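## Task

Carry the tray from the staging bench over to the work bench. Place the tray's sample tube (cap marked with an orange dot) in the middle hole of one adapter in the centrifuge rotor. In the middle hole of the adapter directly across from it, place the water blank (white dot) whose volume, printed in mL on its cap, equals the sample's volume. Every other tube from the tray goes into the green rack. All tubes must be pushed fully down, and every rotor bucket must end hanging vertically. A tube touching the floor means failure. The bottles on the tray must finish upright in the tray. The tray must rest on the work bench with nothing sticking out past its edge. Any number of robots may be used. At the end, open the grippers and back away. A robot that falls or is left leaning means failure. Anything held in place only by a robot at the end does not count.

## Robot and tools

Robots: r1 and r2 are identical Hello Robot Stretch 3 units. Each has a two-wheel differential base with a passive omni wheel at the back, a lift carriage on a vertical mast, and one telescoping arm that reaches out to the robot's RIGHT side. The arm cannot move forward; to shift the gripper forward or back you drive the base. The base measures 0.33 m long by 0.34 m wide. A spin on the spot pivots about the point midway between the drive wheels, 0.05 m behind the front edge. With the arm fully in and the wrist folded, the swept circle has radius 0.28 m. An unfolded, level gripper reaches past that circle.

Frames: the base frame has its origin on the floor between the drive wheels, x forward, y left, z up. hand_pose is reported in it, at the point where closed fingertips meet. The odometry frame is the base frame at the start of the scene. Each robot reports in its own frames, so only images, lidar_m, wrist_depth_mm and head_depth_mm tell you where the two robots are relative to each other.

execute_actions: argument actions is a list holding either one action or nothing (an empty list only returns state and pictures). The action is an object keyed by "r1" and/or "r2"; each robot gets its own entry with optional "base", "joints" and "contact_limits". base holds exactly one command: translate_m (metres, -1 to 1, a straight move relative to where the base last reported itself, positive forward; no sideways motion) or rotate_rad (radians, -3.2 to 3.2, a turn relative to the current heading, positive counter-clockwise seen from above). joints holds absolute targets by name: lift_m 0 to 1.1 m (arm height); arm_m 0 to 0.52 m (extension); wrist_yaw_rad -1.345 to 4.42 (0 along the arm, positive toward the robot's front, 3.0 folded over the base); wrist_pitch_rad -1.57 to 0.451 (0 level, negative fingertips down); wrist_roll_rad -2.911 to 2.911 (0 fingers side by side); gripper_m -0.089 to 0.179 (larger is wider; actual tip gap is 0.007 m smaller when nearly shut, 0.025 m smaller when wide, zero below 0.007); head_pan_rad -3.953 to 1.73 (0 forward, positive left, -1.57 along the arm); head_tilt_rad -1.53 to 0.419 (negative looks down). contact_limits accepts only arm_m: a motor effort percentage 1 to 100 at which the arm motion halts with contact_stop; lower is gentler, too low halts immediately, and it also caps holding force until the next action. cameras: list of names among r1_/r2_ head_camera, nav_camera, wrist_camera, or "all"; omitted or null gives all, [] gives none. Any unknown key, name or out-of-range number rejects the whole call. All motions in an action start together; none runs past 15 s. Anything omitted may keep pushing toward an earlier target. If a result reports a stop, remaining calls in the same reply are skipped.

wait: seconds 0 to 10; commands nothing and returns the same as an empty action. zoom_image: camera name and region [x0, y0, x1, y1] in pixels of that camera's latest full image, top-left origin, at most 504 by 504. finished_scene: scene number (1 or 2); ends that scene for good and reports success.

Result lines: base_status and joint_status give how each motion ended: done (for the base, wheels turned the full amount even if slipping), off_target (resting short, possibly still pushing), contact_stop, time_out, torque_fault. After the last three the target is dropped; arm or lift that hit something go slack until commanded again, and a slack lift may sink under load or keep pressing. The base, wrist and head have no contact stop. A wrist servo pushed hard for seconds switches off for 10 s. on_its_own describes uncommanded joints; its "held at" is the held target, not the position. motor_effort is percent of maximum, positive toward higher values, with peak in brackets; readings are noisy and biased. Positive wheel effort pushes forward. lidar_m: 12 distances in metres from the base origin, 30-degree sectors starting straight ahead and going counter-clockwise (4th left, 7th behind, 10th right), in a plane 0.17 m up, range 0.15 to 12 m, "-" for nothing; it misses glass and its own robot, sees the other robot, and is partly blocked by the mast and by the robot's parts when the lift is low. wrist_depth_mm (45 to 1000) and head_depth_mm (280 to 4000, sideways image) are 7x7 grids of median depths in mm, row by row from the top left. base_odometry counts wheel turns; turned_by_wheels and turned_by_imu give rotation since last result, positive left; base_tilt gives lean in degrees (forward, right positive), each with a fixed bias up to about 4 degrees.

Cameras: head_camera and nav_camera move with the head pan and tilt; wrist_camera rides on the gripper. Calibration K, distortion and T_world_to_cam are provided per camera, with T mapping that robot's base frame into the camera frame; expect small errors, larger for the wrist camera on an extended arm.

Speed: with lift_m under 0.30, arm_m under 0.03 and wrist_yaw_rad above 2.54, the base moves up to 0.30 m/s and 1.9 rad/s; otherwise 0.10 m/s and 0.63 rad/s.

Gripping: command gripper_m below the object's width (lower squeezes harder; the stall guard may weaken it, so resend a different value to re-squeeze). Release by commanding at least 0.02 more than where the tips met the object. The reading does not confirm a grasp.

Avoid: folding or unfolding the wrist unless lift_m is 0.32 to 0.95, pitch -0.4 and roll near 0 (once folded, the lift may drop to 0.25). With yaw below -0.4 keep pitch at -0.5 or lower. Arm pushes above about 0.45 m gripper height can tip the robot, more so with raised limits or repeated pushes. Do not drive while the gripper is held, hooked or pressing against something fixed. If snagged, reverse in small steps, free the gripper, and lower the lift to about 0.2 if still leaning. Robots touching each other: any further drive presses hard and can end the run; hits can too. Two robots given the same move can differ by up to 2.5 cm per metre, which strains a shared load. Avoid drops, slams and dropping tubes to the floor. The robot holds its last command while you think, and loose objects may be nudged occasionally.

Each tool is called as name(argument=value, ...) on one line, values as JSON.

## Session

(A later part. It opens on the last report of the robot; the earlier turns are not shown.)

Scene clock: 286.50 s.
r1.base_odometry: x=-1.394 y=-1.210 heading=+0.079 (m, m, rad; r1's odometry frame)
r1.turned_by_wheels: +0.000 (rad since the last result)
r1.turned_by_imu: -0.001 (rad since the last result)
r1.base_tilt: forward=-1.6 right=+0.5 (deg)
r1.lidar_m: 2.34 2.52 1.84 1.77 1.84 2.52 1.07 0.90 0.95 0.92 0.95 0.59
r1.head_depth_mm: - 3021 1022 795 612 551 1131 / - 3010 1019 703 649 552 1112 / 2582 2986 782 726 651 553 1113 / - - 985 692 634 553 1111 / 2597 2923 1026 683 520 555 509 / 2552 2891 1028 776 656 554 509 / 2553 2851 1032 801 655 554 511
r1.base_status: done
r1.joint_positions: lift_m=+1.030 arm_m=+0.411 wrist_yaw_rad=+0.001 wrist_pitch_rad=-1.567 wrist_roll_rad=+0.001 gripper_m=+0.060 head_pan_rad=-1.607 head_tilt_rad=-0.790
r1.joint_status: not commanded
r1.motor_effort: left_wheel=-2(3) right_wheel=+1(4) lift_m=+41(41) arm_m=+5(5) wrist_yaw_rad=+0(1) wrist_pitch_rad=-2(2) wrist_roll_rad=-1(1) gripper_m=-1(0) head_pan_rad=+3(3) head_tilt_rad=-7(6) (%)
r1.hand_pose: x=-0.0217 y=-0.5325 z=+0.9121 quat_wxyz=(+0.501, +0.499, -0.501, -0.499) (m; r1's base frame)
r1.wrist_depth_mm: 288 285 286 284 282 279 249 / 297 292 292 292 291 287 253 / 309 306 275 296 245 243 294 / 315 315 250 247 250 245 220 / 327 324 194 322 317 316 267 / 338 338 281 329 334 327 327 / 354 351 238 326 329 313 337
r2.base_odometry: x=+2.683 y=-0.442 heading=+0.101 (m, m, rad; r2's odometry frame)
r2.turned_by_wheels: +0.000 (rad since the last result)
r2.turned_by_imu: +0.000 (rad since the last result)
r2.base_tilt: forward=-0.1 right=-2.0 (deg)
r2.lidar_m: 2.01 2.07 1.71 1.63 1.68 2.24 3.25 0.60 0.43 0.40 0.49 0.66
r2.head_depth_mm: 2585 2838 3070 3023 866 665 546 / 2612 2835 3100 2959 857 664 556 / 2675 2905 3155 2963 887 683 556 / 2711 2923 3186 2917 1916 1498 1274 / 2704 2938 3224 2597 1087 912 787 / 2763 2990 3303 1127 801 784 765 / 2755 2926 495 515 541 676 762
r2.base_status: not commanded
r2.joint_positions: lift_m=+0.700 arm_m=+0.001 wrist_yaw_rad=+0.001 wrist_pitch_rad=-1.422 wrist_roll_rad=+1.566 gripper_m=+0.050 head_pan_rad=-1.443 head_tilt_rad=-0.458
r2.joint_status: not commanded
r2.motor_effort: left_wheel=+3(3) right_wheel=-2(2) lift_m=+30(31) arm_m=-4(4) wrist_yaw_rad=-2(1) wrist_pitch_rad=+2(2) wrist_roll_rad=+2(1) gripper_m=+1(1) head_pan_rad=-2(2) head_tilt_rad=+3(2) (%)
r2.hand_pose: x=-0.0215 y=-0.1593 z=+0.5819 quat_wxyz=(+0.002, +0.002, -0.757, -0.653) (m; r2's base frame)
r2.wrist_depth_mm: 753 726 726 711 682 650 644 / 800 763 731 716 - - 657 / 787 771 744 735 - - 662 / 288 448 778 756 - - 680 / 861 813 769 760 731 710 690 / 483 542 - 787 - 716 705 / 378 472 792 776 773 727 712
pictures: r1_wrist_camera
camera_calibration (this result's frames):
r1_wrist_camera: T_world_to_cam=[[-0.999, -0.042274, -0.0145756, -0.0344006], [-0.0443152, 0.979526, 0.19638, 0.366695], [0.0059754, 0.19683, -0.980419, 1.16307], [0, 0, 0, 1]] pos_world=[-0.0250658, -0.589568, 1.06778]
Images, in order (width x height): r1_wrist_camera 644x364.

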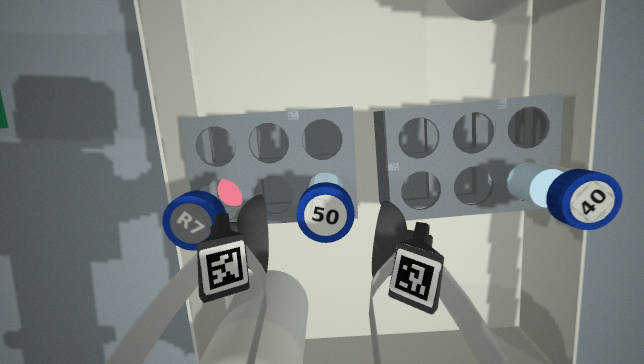

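execute_actions(actions=[{"r1":{"joints":{"lift_m":0.984,"gripper_m":0.055}}}], cameras=[])

execute_actions(actions=[{"r1":{"joints":{"gripper_m":0.015}}}], cameras=["r1_wrist_camera"])

execute_actions(actions=[{"r1":{"joints":{"lift_m":1.1}}}], cameras=["r1_wrist_camera"])

execute_actions(actions=[{"r1":{"base":{"translate_m":-1.0},"joints":{"arm_m":0.45}}}], cameras=[])

execute_actions(actions=[{"r1":{"base":{"translate_m":-0.53},"joints":{"lift_m":1.04}}}], cameras=["r1_wrist_camera","r1_head_camera"])

Scene clock: 295.10 s.
r1.base_odometry: x=-1.394 y=-1.210 heading=+0.079 (m, m, rad; r1's odometry frame)
r1.turned_by_wheels: +0.000 (rad since the last result)
r1.turned_by_imu: +0.000 (rad since the last result)
r1.base_tilt: forward=-1.7 right=+0.6 (deg)
r1.lidar_m: 2.33 2.53 1.84 1.78 1.84 2.53 1.07 0.90 0.95 0.91 0.95 0.59
r1.head_depth_mm: 2649 - 941 770 613 552 1130 / 2576 - 1022 704 650 553 1109 / 2519 2972 784 726 650 552 1111 / 2503 - 855 684 634 553 1114 / 2554 2881 990 684 520 554 509 / 2568 2910 1029 775 654 554 509 / 2574 2853 1029 799 654 554 509
r1.base_status: not commanded
r1.joint_positions: lift_m=+0.984 arm_m=+0.411 wrist_yaw_rad=+0.001 wrist_pitch_rad=-1.567 wrist_roll_rad=+0.001 gripper_m=+0.055 head_pan_rad=-1.607 head_tilt_rad=-0.790
r1.joint_status: all done
r1.motor_effort: left_wheel=-2(3) right_wheel=+1(2) lift_m=+29(34) arm_m=+5(5) wrist_yaw_rad=-1(1) wrist_pitch_rad=-2(2) wrist_roll_rad=-1(0) gripper_m=-1(30) head_pan_rad=+3(3) head_tilt_rad=-6(7) (%)
r1.hand_pose: x=-0.0217 y=-0.5325 z=+0.8666 quat_wxyz=(+0.501, +0.499, -0.501, -0.499) (m; r1's base frame)
r1.wrist_depth_mm: 246 212 243 241 241 239 213 / 253 225 250 249 248 248 205 / 260 205 235 199 229 196 199 / 270 212 205 203 230 201 194 / 278 147 238 145 238 236 203 / 289 245 285 283 - 279 230 / 300 296 238 289 291 289 243
r2.base_odometry: x=+2.683 y=-0.442 heading=+0.101 (m, m, rad; r2's odometry frame)
r2.turned_by_wheels: +0.000 (rad since the last result)
r2.turned_by_imu: +0.000 (rad since the last result)
r2.base_tilt: forward=-0.1 right=-1.9 (deg)
r2.lidar_m: 2.01 2.07 1.71 1.63 1.68 2.24 3.23 0.60 0.43 0.40 0.49 0.66
r2.head_depth_mm: 2596 2814 3045 2990 864 666 545 / 2637 2861 3113 2988 859 663 556 / 2657 2872 3146 2947 889 683 555 / 2669 2929 3199 2901 1907 1493 1273 / 2704 2965 3237 2573 1085 913 789 / 2746 2978 3302 1133 801 783 766 / 2758 2922 495 515 542 678 762
r2.base_status: not commanded
r2.joint_positions: lift_m=+0.700 arm_m=+0.001 wrist_yaw_rad=+0.001 wrist_pitch_rad=-1.422 wrist_roll_rad=+1.566 gripper_m=+0.050 head_pan_rad=-1.443 head_tilt_rad=-0.458
r2.joint_status: not commanded
r2.motor_effort: left_wheel=+3(3) right_wheel=-2(2) lift_m=+30(30) arm_m=-4(4) wrist_yaw_rad=-1(1) wrist_pitch_rad=+2(2) wrist_roll_rad=+2(2) gripper_m=+1(1) head_pan_rad=-3(3) head_tilt_rad=+3(3) (%)
r2.hand_pose: x=-0.0215 y=-0.1593 z=+0.5819 quat_wxyz=(+0.002, +0.002, -0.757, -0.653) (m; r2's base frame)
r2.wrist_depth_mm: 781 736 728 699 689 649 635 / 808 757 720 718 - - 651 / 812 798 737 732 - - 655 / 290 443 768 749 - - 669 / 824 797 790 775 737 703 702 / 477 529 - 788 - 713 698 / 373 480 800 797 747 744 702
pictures: none
No camera images: the call's "cameras" was empty. Leave "cameras" out to get every camera's image.

Scene clock: 296.00 s.
r1.base_odometry: x=-1.394 y=-1.210 heading=+0.079 (m, m, rad; r1's odometry frame)
r1.turned_by_wheels: +0.000 (rad since the last result)
r1.turned_by_imu: +0.000 (rad since the last result)
r1.base_tilt: forward=-1.6 right=+0.7 (deg)
r1.lidar_m: 2.33 2.52 1.85 1.77 1.85 2.52 1.07 0.89 0.95 0.91 0.95 0.59
r1.head_depth_mm: 2686 - 946 770 612 552 1130 / 2557 - 1024 703 649 552 1112 / 2509 2994 784 725 649 552 1111 / 2511 - 858 693 633 553 1114 / 2565 2929 989 682 520 553 509 / 2577 2881 1031 775 654 554 510 / 2536 2858 1026 802 656 554 510
r1.base_status: not commanded
r1.joint_positions: lift_m=+0.984 arm_m=+0.411 wrist_yaw_rad=+0.001 wrist_pitch_rad=-1.567 wrist_roll_rad=+0.001 gripper_m=+0.015 head_pan_rad=-1.607 head_tilt_rad=-0.790
r1.joint_status: all done
r1.motor_effort: left_wheel=-2(2) right_wheel=+1(1) lift_m=+29(30) arm_m=+5(4) wrist_yaw_rad=-1(0) wrist_pitch_rad=-2(2) wrist_roll_rad=+0(1) gripper_m=-8(86) head_pan_rad=+3(3) head_tilt_rad=-7(7) (%)
r1.hand_pose: x=-0.0217 y=-0.5325 z=+0.8666 quat_wxyz=(+0.501, +0.499, -0.501, -0.499) (m; r1's base frame)
r1.wrist_depth_mm: 247 213 242 242 240 239 213 / 253 224 248 249 248 245 206 / 260 204 235 198 228 195 199 / 270 213 206 202 229 201 193 / 278 148 237 143 240 236 203 / 286 229 278 279 279 280 229 / 298 295 237 289 290 287 244
r2.base_odometry: x=+2.683 y=-0.442 heading=+0.101 (m, m, rad; r2's odometry frame)
r2.turned_by_wheels: +0.000 (rad since the last result)
r2.turned_by_imu: +0.000 (rad since the last result)
r2.base_tilt: forward=+0.0 right=-2.0 (deg)
r2.lidar_m: 2.01 2.07 1.71 1.63 1.68 2.24 3.25 0.60 0.43 0.40 0.49 0.66
r2.head_depth_mm: 2596 2809 3096 3028 867 666 545 / 2622 2817 3140 2957 861 664 556 / 2661 2884 3146 2949 893 683 555 / 2682 2929 3174 2897 1903 1504 1270 / 2714 2981 3234 2602 1087 913 790 / 2747 2975 3264 1130 801 781 765 / 2749 2905 496 514 542 677 762
r2.base_status: not commanded
r2.joint_positions: lift_m=+0.700 arm_m=+0.001 wrist_yaw_rad=+0.001 wrist_pitch_rad=-1.422 wrist_roll_rad=+1.566 gripper_m=+0.050 head_pan_rad=-1.443 head_tilt_rad=-0.458
r2.joint_status: not commanded
r2.motor_effort: left_wheel=+3(3) right_wheel=-2(2) lift_m=+31(31) arm_m=-4(4) wrist_yaw_rad=+0(1) wrist_pitch_rad=+2(2) wrist_roll_rad=+2(2) gripper_m=+1(1) head_pan_rad=-2(3) head_tilt_rad=+4(3) (%)
r2.hand_pose: x=-0.0215 y=-0.1593 z=+0.5819 quat_wxyz=(+0.002, +0.002, -0.757, -0.653) (m; r2's base frame)
r2.wrist_depth_mm: 768 751 708 710 677 655 634 / 784 769 748 714 - - 654 / 803 792 740 726 - - 665 / 288 443 777 756 - - 660 / 832 798 793 758 723 715 698 / 479 544 - 777 - 742 693 / 374 480 815 789 759 730 717
pictures: r1_wrist_camera
camera_calibration (this result's frames):
r1_wrist_camera: T_world_to_cam=[[-0.999, -0.0422738, -0.0145756, -0.0350642], [-0.044315, 0.979526, 0.19638, 0.375638], [0.00597544, 0.19683, -0.980419, 1.11843], [0, 0, 0, 1]] pos_world=[-0.0250658, -0.58957, 1.02225]
Images, in order (width x height): r1_wrist_camera 644x364.

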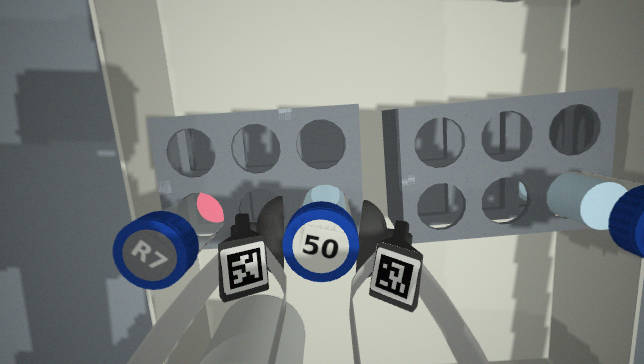

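Scene clock: 297.87 s.
r1.base_odometry: x=-1.394 y=-1.210 heading=+0.079 (m, m, rad; r1's odometry frame)
r1.turned_by_wheels: +0.000 (rad since the last result)
r1.turned_by_imu: +0.000 (rad since the last result)
r1.base_tilt: forward=-1.7 right=+0.7 (deg)
r1.lidar_m: 2.33 2.53 1.84 1.78 1.84 2.52 1.07 0.90 0.95 0.92 0.95 0.59
r1.head_depth_mm: 2677 2999 1020 796 612 551 1130 / 2661 2977 1023 702 648 554 1109 / 2660 2961 784 726 650 553 1114 / 2613 2995 862 714 633 553 1111 / 2580 2972 1027 704 519 553 509 / 2558 2890 1028 777 654 556 510 / 2547 2868 1031 799 654 556 510
r1.base_status: not commanded
r1.joint_positions: lift_m=+1.099 arm_m=+0.411 wrist_yaw_rad=+0.001 wrist_pitch_rad=-1.567 wrist_roll_rad=+0.001 gripper_m=+0.015 head_pan_rad=-1.607 head_tilt_rad=-0.790
r1.joint_status: all done
r1.motor_effort: left_wheel=-2(2) right_wheel=+1(0) lift_m=+42(43) arm_m=+5(5) wrist_yaw_rad=-1(1) wrist_pitch_rad=-2(2) wrist_roll_rad=-1(0) gripper_m=-8(8) head_pan_rad=+3(3) head_tilt_rad=-7(7) (%)
r1.hand_pose: x=-0.0217 y=-0.5325 z=+0.9814 quat_wxyz=(+0.501, +0.499, -0.501, -0.499) (m; r1's base frame)
r1.wrist_depth_mm: 355 356 349 349 345 298 348 / 356 364 356 358 356 354 357 / 375 373 321 366 312 312 367 / 393 388 318 322 349 315 378 / 401 398 394 143 391 390 390 / 414 413 303 352 398 397 403 / 428 431 264 362 420 424 420
r2.base_odometry: x=+2.683 y=-0.442 heading=+0.101 (m, m, rad; r2's odometry frame)
r2.turned_by_wheels: +0.000 (rad since the last result)
r2.turned_by_imu: +0.000 (rad since the last result)
r2.base_tilt: forward=-0.1 right=-1.8 (deg)
r2.lidar_m: 2.01 2.07 1.71 1.63 1.68 2.25 3.25 0.60 0.43 0.40 0.49 0.66
r2.head_depth_mm: 2597 2809 3057 3011 863 666 545 / 2611 2858 3105 2980 857 665 556 / 2663 2874 3171 2940 889 682 556 / 2660 2916 3177 2919 1915 1496 1271 / 2746 2936 3254 2586 1090 913 787 / 2745 2989 3280 1128 802 781 767 / 2751 2920 496 514 541 677 765
r2.base_status: not commanded
r2.joint_positions: lift_m=+0.700 arm_m=+0.001 wrist_yaw_rad=+0.001 wrist_pitch_rad=-1.422 wrist_roll_rad=+1.566 gripper_m=+0.050 head_pan_rad=-1.443 head_tilt_rad=-0.458
r2.joint_status: not commanded
r2.motor_effort: left_wheel=+3(3) right_wheel=-2(3) lift_m=+31(31) arm_m=-4(4) wrist_yaw_rad=-1(2) wrist_pitch_rad=+2(2) wrist_roll_rad=+2(2) gripper_m=+1(1) head_pan_rad=-3(2) head_tilt_rad=+2(4) (%)
r2.hand_pose: x=-0.0215 y=-0.1593 z=+0.5819 quat_wxyz=(+0.002, +0.002, -0.757, -0.653) (m; r2's base frame)
r2.wrist_depth_mm: 772 759 711 695 675 659 654 / 792 768 743 708 - - 644 / 806 738 745 732 - - 672 / 289 438 770 733 - - 668 / 844 795 765 747 724 707 702 / 474 547 - 773 - 732 696 / 379 480 792 803 765 729 717
pictures: r1_wrist_camera
camera_calibration (this result's frames):
r1_wrist_camera: T_world_to_cam=[[-0.999, -0.0422741, -0.0145756, -0.0333914], [-0.0443153, 0.979526, 0.19638, 0.353099], [0.00597538, 0.19683, -0.980419, 1.23097], [0, 0, 0, 1]] pos_world=[-0.0250658, -0.589572, 1.13704]
Images, in order (width x height): r1_wrist_camera 644x364.

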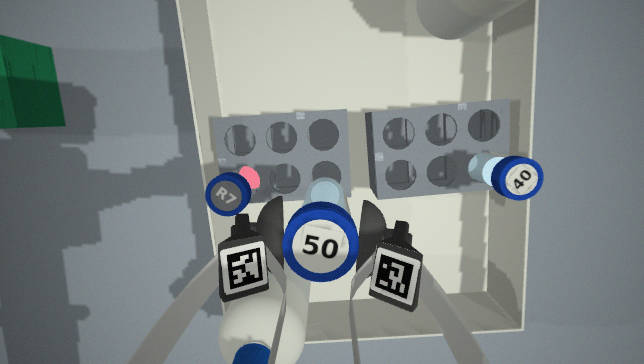

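Scene clock: 309.10 s.
r1.base_odometry: x=-2.391 y=-1.289 heading=+0.079 (m, m, rad; r1's odometry frame)
r1.turned_by_wheels: +0.000 (rad since the last result)
r1.turned_by_imu: -0.001 (rad since the last result)
r1.base_tilt: forward=-1.6 right=+0.6 (deg)
r1.lidar_m: 1.56 2.52 1.84 1.78 1.84 2.02 1.95 0.33 0.24 0.24 0.29 1.30
r1.head_depth_mm: 712 809 898 821 596 531 623 / 705 801 888 751 630 627 647 / 801 832 901 944 882 776 671 / 2641 2989 2331 1892 987 1184 1136 / 2591 2846 2322 1707 1529 1353 1174 / 1280 1207 1030 800 655 567 589 / 2501 2894 1030 801 656 555 510
r1.base_status: done
r1.joint_positions: lift_m=+1.099 arm_m=+0.450 wrist_yaw_rad=+0.001 wrist_pitch_rad=-1.567 wrist_roll_rad=+0.001 gripper_m=+0.015 head_pan_rad=-1.607 head_tilt_rad=-0.790
r1.joint_status: all done
r1.motor_effort: left_wheel=-2(7) right_wheel=+1(2) lift_m=+41(42) arm_m=+5(5) wrist_yaw_rad=-1(1) wrist_pitch_rad=-2(2) wrist_roll_rad=+0(1) gripper_m=-9(8) head_pan_rad=+3(3) head_tilt_rad=-6(7) (%)
r1.hand_pose: x=-0.0217 y=-0.5715 z=+0.9814 quat_wxyz=(+0.501, +0.499, -0.501, -0.499) (m; r1's base frame)
r1.wrist_depth_mm: 358 351 357 - 524 309 303 / 364 364 364 - 513 317 373 / 381 377 380 - 501 324 382 / 389 386 390 603 490 370 386 / 400 403 400 143 417 377 403 / 418 411 423 643 369 362 418 / 429 429 432 - 463 370 438
r2.base_odometry: x=+2.683 y=-0.442 heading=+0.101 (m, m, rad; r2's odometry frame)
r2.turned_by_wheels: +0.000 (rad since the last result)
r2.turned_by_imu: +0.000 (rad since the last result)
r2.base_tilt: forward=-0.1 right=-2.0 (deg)
r2.lidar_m: 2.01 2.07 1.71 1.63 1.68 2.24 3.26 0.60 0.43 0.40 0.49 0.66
r2.head_depth_mm: 2613 2830 3046 2981 862 666 545 / 2645 2816 3103 2966 856 664 557 / 2609 2886 3138 2934 892 682 555 / 2607 681 1516 2470 1677 1498 1275 / 2698 2891 3220 2581 1087 909 788 / 2768 3005 3294 1127 798 781 766 / 2750 2940 495 515 542 676 765
r2.base_status: not commanded
r2.joint_positions: lift_m=+0.700 arm_m=+0.001 wrist_yaw_rad=+0.001 wrist_pitch_rad=-1.422 wrist_roll_rad=+1.566 gripper_m=+0.050 head_pan_rad=-1.443 head_tilt_rad=-0.458
r2.joint_status: not commanded
r2.motor_effort: left_wheel=+3(3) right_wheel=-2(3) lift_m=+31(31) arm_m=-4(4) wrist_yaw_rad=-1(1) wrist_pitch_rad=+2(2) wrist_roll_rad=+1(2) gripper_m=+1(1) head_pan_rad=-2(2) head_tilt_rad=+3(3) (%)
r2.hand_pose: x=-0.0215 y=-0.1593 z=+0.5819 quat_wxyz=(+0.002, +0.002, -0.757, -0.653) (m; r2's base frame)
r2.wrist_depth_mm: 774 753 733 693 676 661 650 / 793 744 736 712 - - 657 / 811 781 742 735 - - 658 / 290 445 764 755 - - 665 / 830 787 813 767 720 709 680 / 480 534 - 791 - 739 701 / 377 467 813 810 771 734 702
pictures: none
No camera images: the call's "cameras" was empty. Leave "cameras" out to get every camera's image.

Scene clock: 315.37 s.
r1.base_odometry: x=-2.919 y=-1.330 heading=+0.079 (m, m, rad; r1's odometry frame)
r1.turned_by_wheels: +0.000 (rad since the last result)
r1.turned_by_imu: -0.001 (rad since the last result)
r1.base_tilt: forward=-1.7 right=+0.6 (deg)
r1.lidar_m: 2.09 2.52 1.84 1.77 1.84 1.47 1.41 0.33 0.24 0.23 0.24 0.33
r1.head_depth_mm: - 2998 2499 1961 1602 1273 672 / 2744 2976 2500 1952 630 528 614 / 727 822 901 768 597 528 595 / - 784 880 759 676 521 579 / 688 777 875 825 661 519 566 / 685 771 868 804 659 518 553 / 679 766 861 827 669 512 541
r1.base_status: done
r1.joint_positions: lift_m=+1.040 arm_m=+0.450 wrist_yaw_rad=+0.001 wrist_pitch_rad=-1.567 wrist_roll_rad=+0.001 gripper_m=+0.015 head_pan_rad=-1.607 head_tilt_rad=-0.790
r1.joint_status: all done
r1.motor_effort: left_wheel=-2(6) right_wheel=+2(2) lift_m=+30(34) arm_m=+5(5) wrist_yaw_rad=-1(1) wrist_pitch_rad=-2(2) wrist_roll_rad=+0(0) gripper_m=-8(9) head_pan_rad=+3(3) head_tilt_rad=-7(6) (%)
r1.hand_pose: x=-0.0217 y=-0.5715 z=+0.9226 quat_wxyz=(+0.501, +0.499, -0.501, -0.499) (m; r1's base frame)
r1.wrist_depth_mm: 336 292 318 324 251 255 - / 330 302 322 426 261 - - / 339 333 335 330 301 - - / 323 331 328 316 315 - - / 329 353 352 143 284 - - / 379 368 341 363 293 - - / 341 377 358 370 305 - -
r2.base_odometry: x=+2.683 y=-0.442 heading=+0.101 (m, m, rad; r2's odometry frame)
r2.turned_by_wheels: +0.000 (rad since the last result)
r2.turned_by_imu: +0.000 (rad since the last result)
r2.base_tilt: forward=-0.1 right=-1.9 (deg)
r2.lidar_m: 2.01 2.06 1.71 1.63 1.68 2.24 3.27 0.60 0.43 0.40 0.49 0.66
r2.head_depth_mm: 2601 2811 3081 3027 861 668 545 / 2622 2852 3087 2951 857 664 556 / 2634 2901 3170 2931 888 683 555 / 2683 2932 3220 2899 1919 1505 1273 / 2743 2943 3229 2592 1091 914 789 / 2737 3018 3303 1128 799 783 764 / 1326 1206 496 514 542 676 762
r2.base_status: not commanded
r2.joint_positions: lift_m=+0.700 arm_m=+0.001 wrist_yaw_rad=+0.001 wrist_pitch_rad=-1.422 wrist_roll_rad=+1.566 gripper_m=+0.050 head_pan_rad=-1.443 head_tilt_rad=-0.458
r2.joint_status: not commanded
r2.motor_effort: left_wheel=+3(3) right_wheel=-2(3) lift_m=+31(30) arm_m=-4(4) wrist_yaw_rad=-2(0) wrist_pitch_rad=+2(2) wrist_roll_rad=+2(2) gripper_m=+1(1) head_pan_rad=-2(2) head_tilt_rad=+2(2) (%)
r2.hand_pose: x=-0.0215 y=-0.1593 z=+0.5819 quat_wxyz=(+0.002, +0.002, -0.757, -0.653) (m; r2's base frame)
r2.wrist_depth_mm: 752 741 708 691 683 657 631 / 805 768 739 706 - - 651 / 817 778 740 736 - - 680 / 288 447 757 743 - - 694 / 830 818 765 761 733 709 702 / 468 540 - 805 - 710 712 / 376 482 810 772 760 741 711
pictures: r1_head_camera (sideways: a quarter turn clockwise sets it upright), r1_wrist_camera
camera_calibration (this result's frames):
r1_head_camera: T_world_to_cam=[[0.0685017, 0.669295, -0.739832, 0.98366], [0.995581, -0.0936025, 0.00750358, -0.0171344], [-0.064228, -0.737077, -0.67275, 0.835329], [0, 0, 0, 1]] pos_world=[0.00332776, -0.0442605, 1.28984]
r1_wrist_camera: T_world_to_cam=[[-0.999, -0.0422738, -0.0145756, -0.035897], [-0.044315, 0.979526, 0.19638, 0.402848], [0.00597545, 0.19683, -0.980419, 1.18099], [0, 0, 0, 1]] pos_world=[-0.0250658, -0.628572, 1.07823]
Images, in order (width x height): r1_head_camera 896x504, r1_wrist_camera 644x364.

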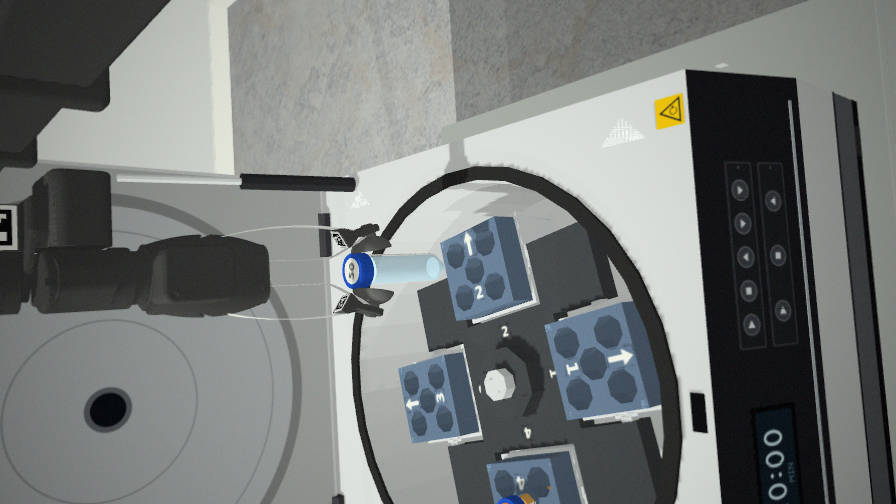

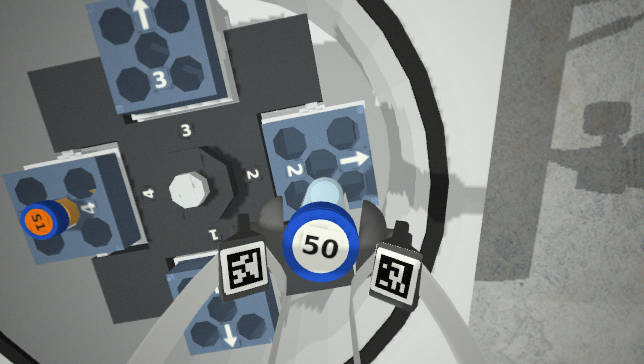

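execute_actions(actions=[{"r1":{"joints":{"lift_m":0.995,"arm_m":0.458}}}], cameras=["r1_wrist_camera","r1_head_camera"])

Scene clock: 318.63 s.
r1.base_odometry: x=-2.919 y=-1.330 heading=+0.079 (m, m, rad; r1's odometry frame)
r1.turned_by_wheels: +0.000 (rad since the last result)
r1.turned_by_imu: +0.000 (rad since the last result)
r1.base_tilt: forward=-1.7 right=+0.6 (deg)
r1.lidar_m: 2.09 2.51 1.84 1.77 1.85 1.46 1.41 0.33 0.24 0.23 0.24 0.33
r1.head_depth_mm: 2659 - 2393 1959 1601 1269 671 / 2570 2959 2524 1955 629 527 613 / - 844 900 768 596 528 596 / - - 891 753 674 522 581 / 687 777 873 825 667 518 566 / 684 774 866 805 660 517 553 / 679 767 861 829 671 512 540
r1.base_status: not commanded
r1.joint_positions: lift_m=+0.995 arm_m=+0.458 wrist_yaw_rad=+0.001 wrist_pitch_rad=-1.567 wrist_roll_rad=+0.001 gripper_m=+0.015 head_pan_rad=-1.607 head_tilt_rad=-0.790
r1.joint_status: all done
r1.motor_effort: left_wheel=-2(2) right_wheel=+1(1) lift_m=+30(29) arm_m=+5(5) wrist_yaw_rad=-1(1) wrist_pitch_rad=-2(2) wrist_roll_rad=+0(0) gripper_m=-9(7) head_pan_rad=+3(3) head_tilt_rad=-6(6) (%)
r1.hand_pose: x=-0.0217 y=-0.5795 z=+0.8776 quat_wxyz=(+0.501, +0.499, -0.501, -0.499) (m; r1's base frame)
r1.wrist_depth_mm: 265 250 274 302 209 210 972 / 280 261 277 386 231 216 - / 288 288 285 282 280 224 - / 295 293 292 267 282 231 - / 281 303 299 143 275 241 - / 320 318 312 314 243 - - / 334 325 300 364 265 - -
r2.base_odometry: x=+2.683 y=-0.442 heading=+0.101 (m, m, rad; r2's odometry frame)
r2.turned_by_wheels: +0.000 (rad since the last result)
r2.turned_by_imu: +0.000 (rad since the last result)
r2.base_tilt: forward=-0.1 right=-2.0 (deg)
r2.lidar_m: 2.01 2.08 1.71 1.63 1.68 2.25 3.26 0.60 0.43 0.40 0.49 0.66
r2.head_depth_mm: 2605 2803 3096 3004 863 667 545 / 2613 2835 3124 2971 856 664 556 / 2672 2891 3146 2936 891 681 555 / 2691 2896 3193 2934 1912 1498 1276 / 2720 2971 3250 2586 1087 913 788 / 2758 2979 3289 1130 800 781 768 / 1325 1214 496 515 541 676 764
r2.base_status: not commanded
r2.joint_positions: lift_m=+0.700 arm_m=+0.001 wrist_yaw_rad=+0.001 wrist_pitch_rad=-1.422 wrist_roll_rad=+1.566 gripper_m=+0.050 head_pan_rad=-1.443 head_tilt_rad=-0.458
r2.joint_status: not commanded
r2.motor_effort: left_wheel=+3(3) right_wheel=-2(3) lift_m=+31(31) arm_m=-4(4) wrist_yaw_rad=-1(1) wrist_pitch_rad=+2(2) wrist_roll_rad=+2(2) gripper_m=+1(1) head_pan_rad=-2(3) head_tilt_rad=+3(3) (%)
r2.hand_pose: x=-0.0215 y=-0.1593 z=+0.5819 quat_wxyz=(+0.002, +0.002, -0.757, -0.653) (m; r2's base frame)
r2.wrist_depth_mm: 773 755 728 713 703 661 645 / 776 769 740 727 - - 641 / 778 766 737 739 - - 657 / 288 444 753 762 - - 683 / 837 824 780 743 712 721 700 / 474 541 - 779 - 742 705 / 379 490 796 796 765 743 719
pictures: r1_head_camera (sideways: a quarter turn clockwise sets it upright), r1_wrist_camera
camera_calibration (this result's frames):
r1_head_camera: T_world_to_cam=[[0.0685017, 0.669297, -0.73983, 0.983657], [0.995581, -0.0936022, 0.00750342, -0.0171341], [-0.0642278, -0.737075, -0.672752, 0.835332], [0, 0, 0, 1]] pos_world=[0.00332777, -0.0442605, 1.28984]
r1_wrist_camera: T_world_to_cam=[[-0.999, -0.0422738, -0.0145757, -0.0368909], [-0.044315, 0.979526, 0.196382, 0.419517], [0.00597544, 0.196831, -0.980419, 1.13845], [0, 0, 0, 1]] pos_world=[-0.0250658, -0.63657, 1.03324]
Images, in order (width x height): r1_head_camera 896x504, r1_wrist_camera 644x364.

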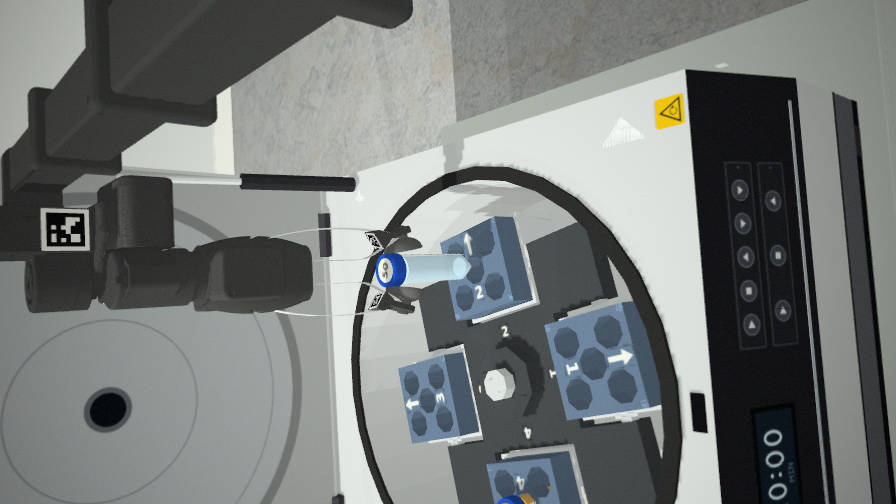

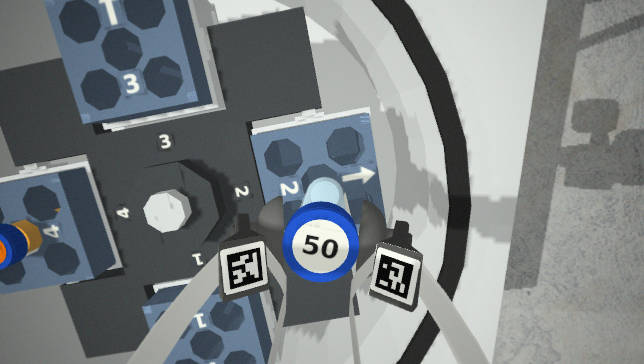

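execute_actions(actions=[{"r1":{"joints":{"lift_m":0.91}}}], cameras=["r1_wrist_camera"])

execute_actions(actions=[{"r1":{"joints":{"gripper_m":0.055}}}], cameras=["r1_wrist_camera"])

execute_actions(actions=[{"r1":{"joints":{"lift_m":1.03}}}], cameras=["r1_wrist_camera"])

Scene clock: 324.03 s.
r1.base_odometry: x=-2.919 y=-1.330 heading=+0.079 (m, m, rad; r1's odometry frame)
r1.turned_by_wheels: +0.000 (rad since the last result)
r1.turned_by_imu: +0.000 (rad since the last result)
r1.base_tilt: forward=-1.6 right=+0.6 (deg)
r1.lidar_m: 2.09 2.52 1.84 1.77 1.84 1.47 1.41 0.33 0.24 0.23 0.24 0.33
r1.head_depth_mm: 2681 2985 2728 - - 810 675 / 2647 2953 - 1840 629 528 613 / 710 - 900 769 597 528 593 / 693 - 894 799 674 522 580 / 688 778 873 824 673 517 566 / 682 774 869 802 658 518 551 / 677 763 862 829 674 513 539
r1.base_status: not commanded
r1.joint_positions: lift_m=+0.910 arm_m=+0.458 wrist_yaw_rad=+0.001 wrist_pitch_rad=-1.566 wrist_roll_rad=+0.001 gripper_m=+0.015 head_pan_rad=-1.607 head_tilt_rad=-0.790
r1.joint_status: all done
r1.motor_effort: left_wheel=-2(2) right_wheel=+2(1) lift_m=+29(29) arm_m=+5(5) wrist_yaw_rad=-1(0) wrist_pitch_rad=-2(3) wrist_roll_rad=-1(0) gripper_m=-10(10) head_pan_rad=+3(3) head_tilt_rad=-8(6) (%)
r1.hand_pose: x=-0.0217 y=-0.5798 z=+0.7926 quat_wxyz=(+0.501, +0.499, -0.501, -0.499) (m; r1's base frame)
r1.wrist_depth_mm: 169 183 190 265 179 130 131 / 173 187 196 307 230 134 135 / 206 204 201 199 232 139 138 / 209 208 209 184 227 149 143 / 195 195 214 143 250 158 148 / 224 203 223 193 241 158 154 / 233 232 231 230 265 157 160
r2.base_odometry: x=+2.683 y=-0.442 heading=+0.101 (m, m, rad; r2's odometry frame)
r2.turned_by_wheels: +0.000 (rad since the last result)
r2.turned_by_imu: +0.000 (rad since the last result)
r2.base_tilt: forward=+0.0 right=-2.0 (deg)
r2.lidar_m: 2.01 2.07 1.71 1.63 1.68 2.24 3.25 0.60 0.43 0.40 0.49 0.66
r2.head_depth_mm: 2618 2813 3100 3003 863 667 546 / 2620 2849 3105 2924 857 664 557 / 2660 2873 3158 2918 890 682 555 / 2679 2928 3200 2916 1909 1503 1278 / 2701 2928 3214 2593 1091 913 789 / 2745 3023 3280 1131 799 782 766 / 1324 1207 496 514 542 674 762
r2.base_status: not commanded
r2.joint_positions: lift_m=+0.700 arm_m=+0.001 wrist_yaw_rad=+0.001 wrist_pitch_rad=-1.422 wrist_roll_rad=+1.566 gripper_m=+0.050 head_pan_rad=-1.443 head_tilt_rad=-0.458
r2.joint_status: not commanded
r2.motor_effort: left_wheel=+3(3) right_wheel=-2(2) lift_m=+31(31) arm_m=-4(4) wrist_yaw_rad=-2(1) wrist_pitch_rad=+2(2) wrist_roll_rad=+1(2) gripper_m=+1(1) head_pan_rad=-2(3) head_tilt_rad=+3(2) (%)
r2.hand_pose: x=-0.0215 y=-0.1593 z=+0.5819 quat_wxyz=(+0.002, +0.002, -0.757, -0.653) (m; r2's base frame)
r2.wrist_depth_mm: 785 758 716 732 664 655 641 / 794 771 722 701 - - 650 / 800 757 745 722 - - 658 / 291 449 766 758 - - 696 / 838 779 781 771 738 685 695 / 468 547 - 787 - 734 712 / 379 490 826 800 780 748 716
pictures: r1_wrist_camera
camera_calibration (this result's frames):
r1_wrist_camera: T_world_to_cam=[[-0.999, -0.0422915, -0.0145311, -0.038188], [-0.0443171, 0.979738, 0.195319, 0.437471], [0.00597634, 0.195768, -0.980632, 1.0547], [0, 0, 0, 1]] pos_world=[-0.0250656, -0.636698, 0.948272]
Images, in order (width x height): r1_wrist_camera 644x364.

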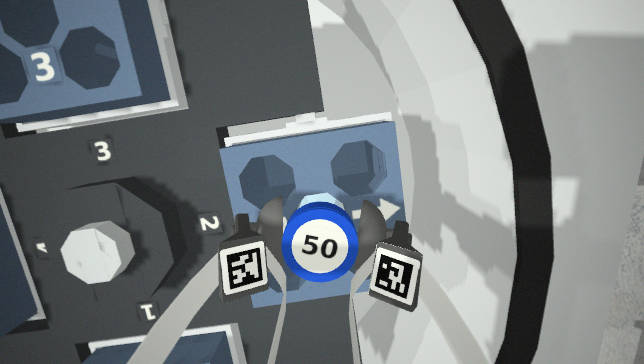

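Scene clock: 324.93 s.
r1.base_odometry: x=-2.919 y=-1.330 heading=+0.079 (m, m, rad; r1's odometry frame)
r1.turned_by_wheels: +0.000 (rad since the last result)
r1.turned_by_imu: +0.000 (rad since the last result)
r1.base_tilt: forward=-1.7 right=+0.6 (deg)
r1.lidar_m: 2.08 2.52 1.84 1.77 1.84 1.46 1.41 0.33 0.24 0.23 0.24 0.33
r1.head_depth_mm: 2682 2986 2731 - - 812 672 / 2655 2933 - 1834 630 529 613 / 709 - 900 769 597 528 595 / 693 - 883 802 675 522 580 / 690 779 872 838 662 518 567 / 683 774 869 806 659 518 553 / 678 766 863 830 673 512 541
r1.base_status: not commanded
r1.joint_positions: lift_m=+0.910 arm_m=+0.458 wrist_yaw_rad=+0.001 wrist_pitch_rad=-1.566 wrist_roll_rad=+0.001 gripper_m=+0.055 head_pan_rad=-1.607 head_tilt_rad=-0.790
r1.joint_status: all done
r1.motor_effort: left_wheel=-3(2) right_wheel=+1(1) lift_m=+30(30) arm_m=+4(4) wrist_yaw_rad=-1(1) wrist_pitch_rad=-3(2) wrist_roll_rad=+0(1) gripper_m=+0(76) head_pan_rad=+2(3) head_tilt_rad=-8(6) (%)
r1.hand_pose: x=-0.0217 y=-0.5798 z=+0.7926 quat_wxyz=(+0.501, +0.499, -0.501, -0.499) (m; r1's base frame)
r1.wrist_depth_mm: 169 183 191 266 179 130 131 / 174 188 197 305 230 134 135 / 206 205 202 199 231 139 138 / 210 208 211 183 238 150 143 / 195 194 215 157 248 157 148 / 223 203 226 198 - 157 154 / 234 229 231 231 256 156 160
r2.base_odometry: x=+2.683 y=-0.442 heading=+0.101 (m, m, rad; r2's odometry frame)
r2.turned_by_wheels: +0.000 (rad since the last result)
r2.turned_by_imu: +0.000 (rad since the last result)
r2.base_tilt: forward=-0.2 right=-2.0 (deg)
r2.lidar_m: 2.01 2.07 1.71 1.63 1.68 2.24 3.25 0.60 0.43 0.40 0.49 0.66
r2.head_depth_mm: 2619 2826 3063 2969 865 667 545 / 2642 2852 3091 2947 857 666 555 / 2651 2888 3155 2929 888 682 555 / 2692 2930 3176 2899 1908 1495 1281 / 2724 2958 3236 2593 1089 912 791 / 2769 3004 3259 1131 801 783 767 / 1318 1207 496 513 542 675 761
r2.base_status: not commanded
r2.joint_positions: lift_m=+0.700 arm_m=+0.001 wrist_yaw_rad=+0.001 wrist_pitch_rad=-1.422 wrist_roll_rad=+1.566 gripper_m=+0.050 head_pan_rad=-1.443 head_tilt_rad=-0.458
r2.joint_status: not commanded
r2.motor_effort: left_wheel=+3(3) right_wheel=-2(2) lift_m=+31(31) arm_m=-4(4) wrist_yaw_rad=-1(0) wrist_pitch_rad=+2(2) wrist_roll_rad=+2(2) gripper_m=+1(1) head_pan_rad=-2(3) head_tilt_rad=+3(4) (%)
r2.hand_pose: x=-0.0215 y=-0.1593 z=+0.5819 quat_wxyz=(+0.002, +0.002, -0.757, -0.653) (m; r2's base frame)
r2.wrist_depth_mm: 763 735 722 689 671 654 644 / 778 748 710 720 - - 663 / 789 794 736 755 - - 659 / 287 439 766 744 - - 677 / 835 809 798 747 728 712 692 / 475 540 - 783 - 721 703 / 379 490 806 794 787 735 733
pictures: r1_wrist_camera
camera_calibration (this result's frames):
r1_wrist_camera: T_world_to_cam=[[-0.999, -0.0422901, -0.0145343, -0.0381839], [-0.0443169, 0.979723, 0.195395, 0.437383], [0.0059763, 0.195843, -0.980617, 1.05473], [0, 0, 0, 1]] pos_world=[-0.0250656, -0.636691, 0.948269]
Images, in order (width x height): r1_wrist_camera 644x364.

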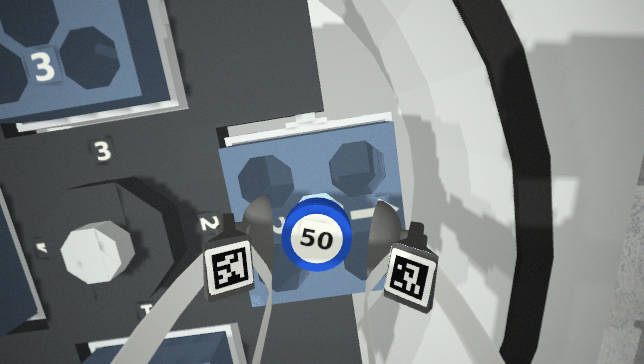

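Scene clock: 326.87 s.
r1.base_odometry: x=-2.919 y=-1.330 heading=+0.079 (m, m, rad; r1's odometry frame)
r1.turned_by_wheels: +0.000 (rad since the last result)
r1.turned_by_imu: +0.000 (rad since the last result)
r1.base_tilt: forward=-1.6 right=+0.6 (deg)
r1.lidar_m: 2.09 2.52 1.84 1.77 1.85 1.47 1.41 0.33 0.24 0.23 0.24 0.33
r1.head_depth_mm: - 3035 2505 1941 1599 1268 672 / - 2991 2493 1958 628 529 613 / 713 825 901 769 597 528 595 / - 782 871 801 675 522 581 / 688 777 878 827 661 518 567 / 684 776 868 803 659 519 552 / 677 765 864 831 674 512 540
r1.base_status: not commanded
r1.joint_positions: lift_m=+1.030 arm_m=+0.458 wrist_yaw_rad=+0.001 wrist_pitch_rad=-1.566 wrist_roll_rad=+0.001 gripper_m=+0.055 head_pan_rad=-1.607 head_tilt_rad=-0.790
r1.joint_status: all done
r1.motor_effort: left_wheel=-2(2) right_wheel=+1(1) lift_m=+41(43) arm_m=+4(4) wrist_yaw_rad=-1(1) wrist_pitch_rad=-2(2) wrist_roll_rad=-1(0) gripper_m=+1(0) head_pan_rad=+3(3) head_tilt_rad=-7(6) (%)
r1.hand_pose: x=-0.0217 y=-0.5798 z=+0.9121 quat_wxyz=(+0.501, +0.499, -0.501, -0.499) (m; r1's base frame)
r1.wrist_depth_mm: 332 284 310 315 242 244 985 / 320 289 310 388 251 252 - / 327 325 321 318 289 - - / 322 330 317 304 305 - - / 315 342 322 345 274 - - / 369 355 329 356 - - - / 347 369 340 386 293 - -
r2.base_odometry: x=+2.683 y=-0.442 heading=+0.101 (m, m, rad; r2's odometry frame)
r2.turned_by_wheels: +0.000 (rad since the last result)
r2.turned_by_imu: +0.000 (rad since the last result)
r2.base_tilt: forward=+0.0 right=-2.0 (deg)
r2.lidar_m: 2.01 2.06 1.71 1.63 1.68 2.24 3.26 0.60 0.43 0.40 0.49 0.66
r2.head_depth_mm: 2613 2820 3090 3008 866 668 545 / 2627 2848 3104 2953 858 663 557 / 2661 2894 3165 2903 891 683 555 / 2685 2925 3212 2912 1909 1500 1276 / 2724 2964 3218 2576 1090 912 789 / 2764 3021 3247 1130 801 783 766 / 1322 1213 496 514 542 675 763
r2.base_status: not commanded
r2.joint_positions: lift_m=+0.700 arm_m=+0.001 wrist_yaw_rad=+0.001 wrist_pitch_rad=-1.422 wrist_roll_rad=+1.566 gripper_m=+0.050 head_pan_rad=-1.443 head_tilt_rad=-0.458
r2.joint_status: not commanded
r2.motor_effort: left_wheel=+3(3) right_wheel=-2(2) lift_m=+30(31) arm_m=-4(5) wrist_yaw_rad=-1(2) wrist_pitch_rad=+2(2) wrist_roll_rad=+2(2) gripper_m=+1(1) head_pan_rad=-3(2) head_tilt_rad=+2(3) (%)
r2.hand_pose: x=-0.0215 y=-0.1593 z=+0.5819 quat_wxyz=(+0.002, +0.002, -0.757, -0.653) (m; r2's base frame)
r2.wrist_depth_mm: 769 756 722 708 682 660 644 / 778 767 736 722 - - 648 / 797 792 739 758 - - 659 / 291 444 767 747 - - 681 / 843 795 792 748 739 718 687 / 473 538 - 774 - 731 693 / 378 481 812 780 769 747 725
pictures: r1_wrist_camera
camera_calibration (this result's frames):
r1_wrist_camera: T_world_to_cam=[[-0.999, -0.0422895, -0.0145343, -0.036446], [-0.0443163, 0.979723, 0.195395, 0.414025], [0.00597642, 0.195844, -0.980617, 1.17196], [0, 0, 0, 1]] pos_world=[-0.0250656, -0.636691, 1.06781]
Images, in order (width x height): r1_wrist_camera 644x364.

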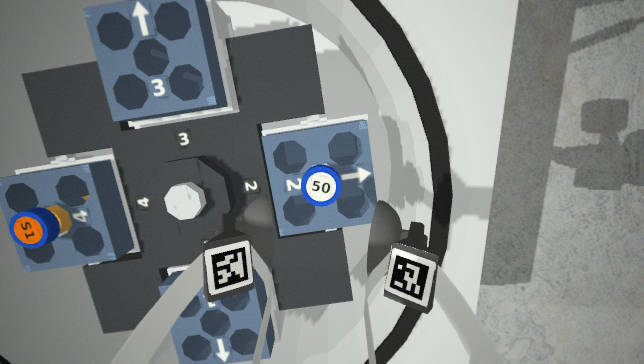

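execute_actions(actions=[{"r1":{"base":{"translate_m":1.0},"joints":{"arm_m":0.418}}}], cameras=[])

execute_actions(actions=[{"r1":{"base":{"translate_m":0.374}}}], cameras=["r1_wrist_camera"])

Scene clock: 340.67 s.
r1.base_odometry: x=-1.922 y=-1.252 heading=+0.078 (m, m, rad; r1's odometry frame)
r1.turned_by_wheels: +0.000 (rad since the last result)
r1.turned_by_imu: -0.002 (rad since the last result)
r1.base_tilt: forward=-1.6 right=+0.6 (deg)
r1.lidar_m: 1.10 2.52 1.84 1.77 1.84 2.50 0.92 0.42 0.73 0.92 0.96 1.10
r1.head_depth_mm: - 3033 2413 796 652 552 1108 / - 1233 1019 797 651 553 1112 / 2577 2879 1025 799 652 553 1112 / - - 1024 798 654 553 1112 / 2591 2931 1027 798 653 554 510 / 2587 2901 1028 801 655 555 510 / 2550 2880 1029 799 656 554 510
r1.base_status: done
r1.joint_positions: lift_m=+1.030 arm_m=+0.418 wrist_yaw_rad=+0.001 wrist_pitch_rad=-1.566 wrist_roll_rad=+0.001 gripper_m=+0.055 head_pan_rad=-1.607 head_tilt_rad=-0.790
r1.joint_status: all done
r1.motor_effort: left_wheel=-3(3) right_wheel=+1(5) lift_m=+42(41) arm_m=-5(5) wrist_yaw_rad=+0(1) wrist_pitch_rad=-2(2) wrist_roll_rad=+0(0) gripper_m=-1(0) head_pan_rad=+3(3) head_tilt_rad=-8(6) (%)
r1.hand_pose: x=-0.0217 y=-0.5404 z=+0.9121 quat_wxyz=(+0.501, +0.499, -0.501, -0.499) (m; r1's base frame)
r1.wrist_depth_mm: 290 288 287 286 285 283 282 / 301 298 298 293 294 292 290 / 309 307 303 305 305 301 298 / 318 314 314 313 315 308 307 / 328 325 322 322 322 322 317 / 338 339 337 332 - 330 329 / 352 352 345 346 344 342 340
r2.base_odometry: x=+2.683 y=-0.442 heading=+0.101 (m, m, rad; r2's odometry frame)
r2.turned_by_wheels: +0.000 (rad since the last result)
r2.turned_by_imu: +0.000 (rad since the last result)
r2.base_tilt: forward=-0.1 right=-2.0 (deg)
r2.lidar_m: 2.01 2.07 1.71 1.63 1.67 2.24 3.25 0.60 0.43 0.40 0.49 0.66
r2.head_depth_mm: 2596 1244 3010 1535 862 668 544 / 2639 2884 3091 2986 859 664 557 / 2628 2872 3147 2928 887 682 554 / 2708 2908 3195 2914 1915 1506 1276 / 2700 2961 3240 2601 1088 912 789 / 2748 2971 3292 1133 803 780 765 / 2754 2893 496 514 542 675 764
r2.base_status: not commanded
r2.joint_positions: lift_m=+0.700 arm_m=+0.001 wrist_yaw_rad=+0.001 wrist_pitch_rad=-1.422 wrist_roll_rad=+1.566 gripper_m=+0.050 head_pan_rad=-1.443 head_tilt_rad=-0.458
r2.joint_status: not commanded
r2.motor_effort: left_wheel=+3(3) right_wheel=-2(2) lift_m=+31(30) arm_m=-4(4) wrist_yaw_rad=-1(1) wrist_pitch_rad=+2(2) wrist_roll_rad=+2(1) gripper_m=+1(1) head_pan_rad=-2(2) head_tilt_rad=+2(3) (%)
r2.hand_pose: x=-0.0215 y=-0.1593 z=+0.5819 quat_wxyz=(+0.002, +0.002, -0.757, -0.653) (m; r2's base frame)
r2.wrist_depth_mm: 771 737 728 699 687 645 629 / 791 757 712 699 - - 665 / 809 782 715 738 - - 645 / 290 439 744 719 - - 691 / 815 818 767 745 727 701 674 / 476 539 - 755 - 717 713 / 377 478 804 780 743 734 721
pictures: none
No camera images: the call's "cameras" was empty. Leave "cameras" out to get every camera's image.

Scene clock: 345.37 s.
r1.base_odometry: x=-1.550 y=-1.223 heading=+0.078 (m, m, rad; r1's odometry frame)
r1.turned_by_wheels: +0.000 (rad since the last result)
r1.turned_by_imu: -0.001 (rad since the last result)
r1.base_tilt: forward=-1.7 right=+0.5 (deg)
r1.lidar_m: 2.49 2.53 1.85 1.77 1.84 2.52 0.92 0.75 0.95 0.92 0.95 0.74
r1.head_depth_mm: - 3055 1021 793 653 553 1126 / - 2977 1021 795 652 552 1112 / 2608 2984 1024 799 636 552 1114 / - - 987 702 651 553 1117 / 2599 2891 834 728 650 554 509 / 2558 2882 1028 748 651 554 510 / 2536 2882 1033 744 534 549 510
r1.base_status: done
r1.joint_positions: lift_m=+1.030 arm_m=+0.418 wrist_yaw_rad=+0.001 wrist_pitch_rad=-1.566 wrist_roll_rad=+0.001 gripper_m=+0.055 head_pan_rad=-1.607 head_tilt_rad=-0.790
r1.joint_status: not commanded
r1.motor_effort: left_wheel=-2(4) right_wheel=+1(5) lift_m=+42(41) arm_m=-4(4) wrist_yaw_rad=-1(1) wrist_pitch_rad=-2(2) wrist_roll_rad=+0(0) gripper_m=-1(1) head_pan_rad=+3(4) head_tilt_rad=-6(7) (%)
r1.hand_pose: x=-0.0217 y=-0.5404 z=+0.9121 quat_wxyz=(+0.501, +0.499, -0.501, -0.499) (m; r1's base frame)
r1.wrist_depth_mm: 286 286 282 286 284 283 283 / 296 296 293 291 294 291 290 / 248 273 247 245 304 302 300 / 254 257 253 248 311 309 308 / 298 322 321 321 317 320 320 / 305 325 339 332 - 330 328 / 239 283 338 330 345 343 340
r2.base_odometry: x=+2.683 y=-0.442 heading=+0.101 (m, m, rad; r2's odometry frame)
r2.turned_by_wheels: +0.000 (rad since the last result)
r2.turned_by_imu: +0.000 (rad since the last result)
r2.base_tilt: forward=-0.1 right=-1.9 (deg)
r2.lidar_m: 2.02 2.07 1.71 1.63 1.67 2.24 3.25 0.60 0.43 0.40 0.49 0.66
r2.head_depth_mm: 2620 2794 3073 2983 862 666 546 / 2638 2850 3127 2972 856 664 556 / 2662 2858 3122 2964 892 683 556 / 2687 2917 3202 2889 1909 1498 1278 / 2698 2970 3223 2590 1089 914 788 / 2747 2995 3295 1129 801 780 764 / 2740 2910 495 514 541 676 765
r2.base_status: not commanded
r2.joint_positions: lift_m=+0.700 arm_m=+0.001 wrist_yaw_rad=+0.001 wrist_pitch_rad=-1.422 wrist_roll_rad=+1.566 gripper_m=+0.050 head_pan_rad=-1.443 head_tilt_rad=-0.458
r2.joint_status: not commanded
r2.motor_effort: left_wheel=+3(3) right_wheel=-2(2) lift_m=+31(30) arm_m=-4(4) wrist_yaw_rad=-1(1) wrist_pitch_rad=+2(2) wrist_roll_rad=+1(2) gripper_m=+0(1) head_pan_rad=-3(2) head_tilt_rad=+2(3) (%)
r2.hand_pose: x=-0.0215 y=-0.1593 z=+0.5819 quat_wxyz=(+0.002, +0.002, -0.757, -0.653) (m; r2's base frame)
r2.wrist_depth_mm: 778 739 709 681 680 666 637 / 776 777 731 715 - - 653 / 804 777 731 729 - - 669 / 293 443 758 723 - - 683 / 836 794 813 741 731 726 683 / 469 547 - 786 - 710 693 / 376 484 819 805 780 725 721
pictures: r1_wrist_camera
camera_calibration (this result's frames):
r1_wrist_camera: T_world_to_cam=[[-0.999, -0.0422878, -0.0145389, -0.0347775], [-0.0443161, 0.979701, 0.195505, 0.375376], [0.00597631, 0.195953, -0.980595, 1.16429], [0, 0, 0, 1]] pos_world=[-0.0250657, -0.597375, 1.06781]
Images, in order (width x height): r1_wrist_camera 644x364.

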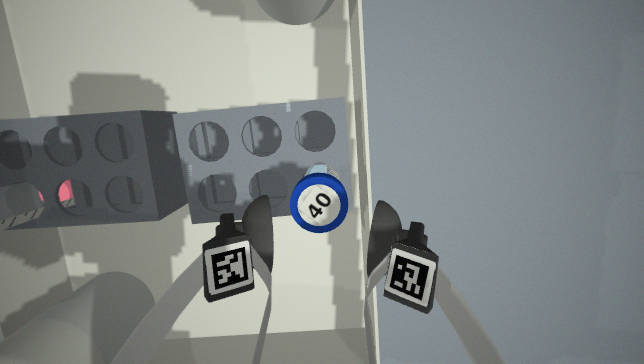

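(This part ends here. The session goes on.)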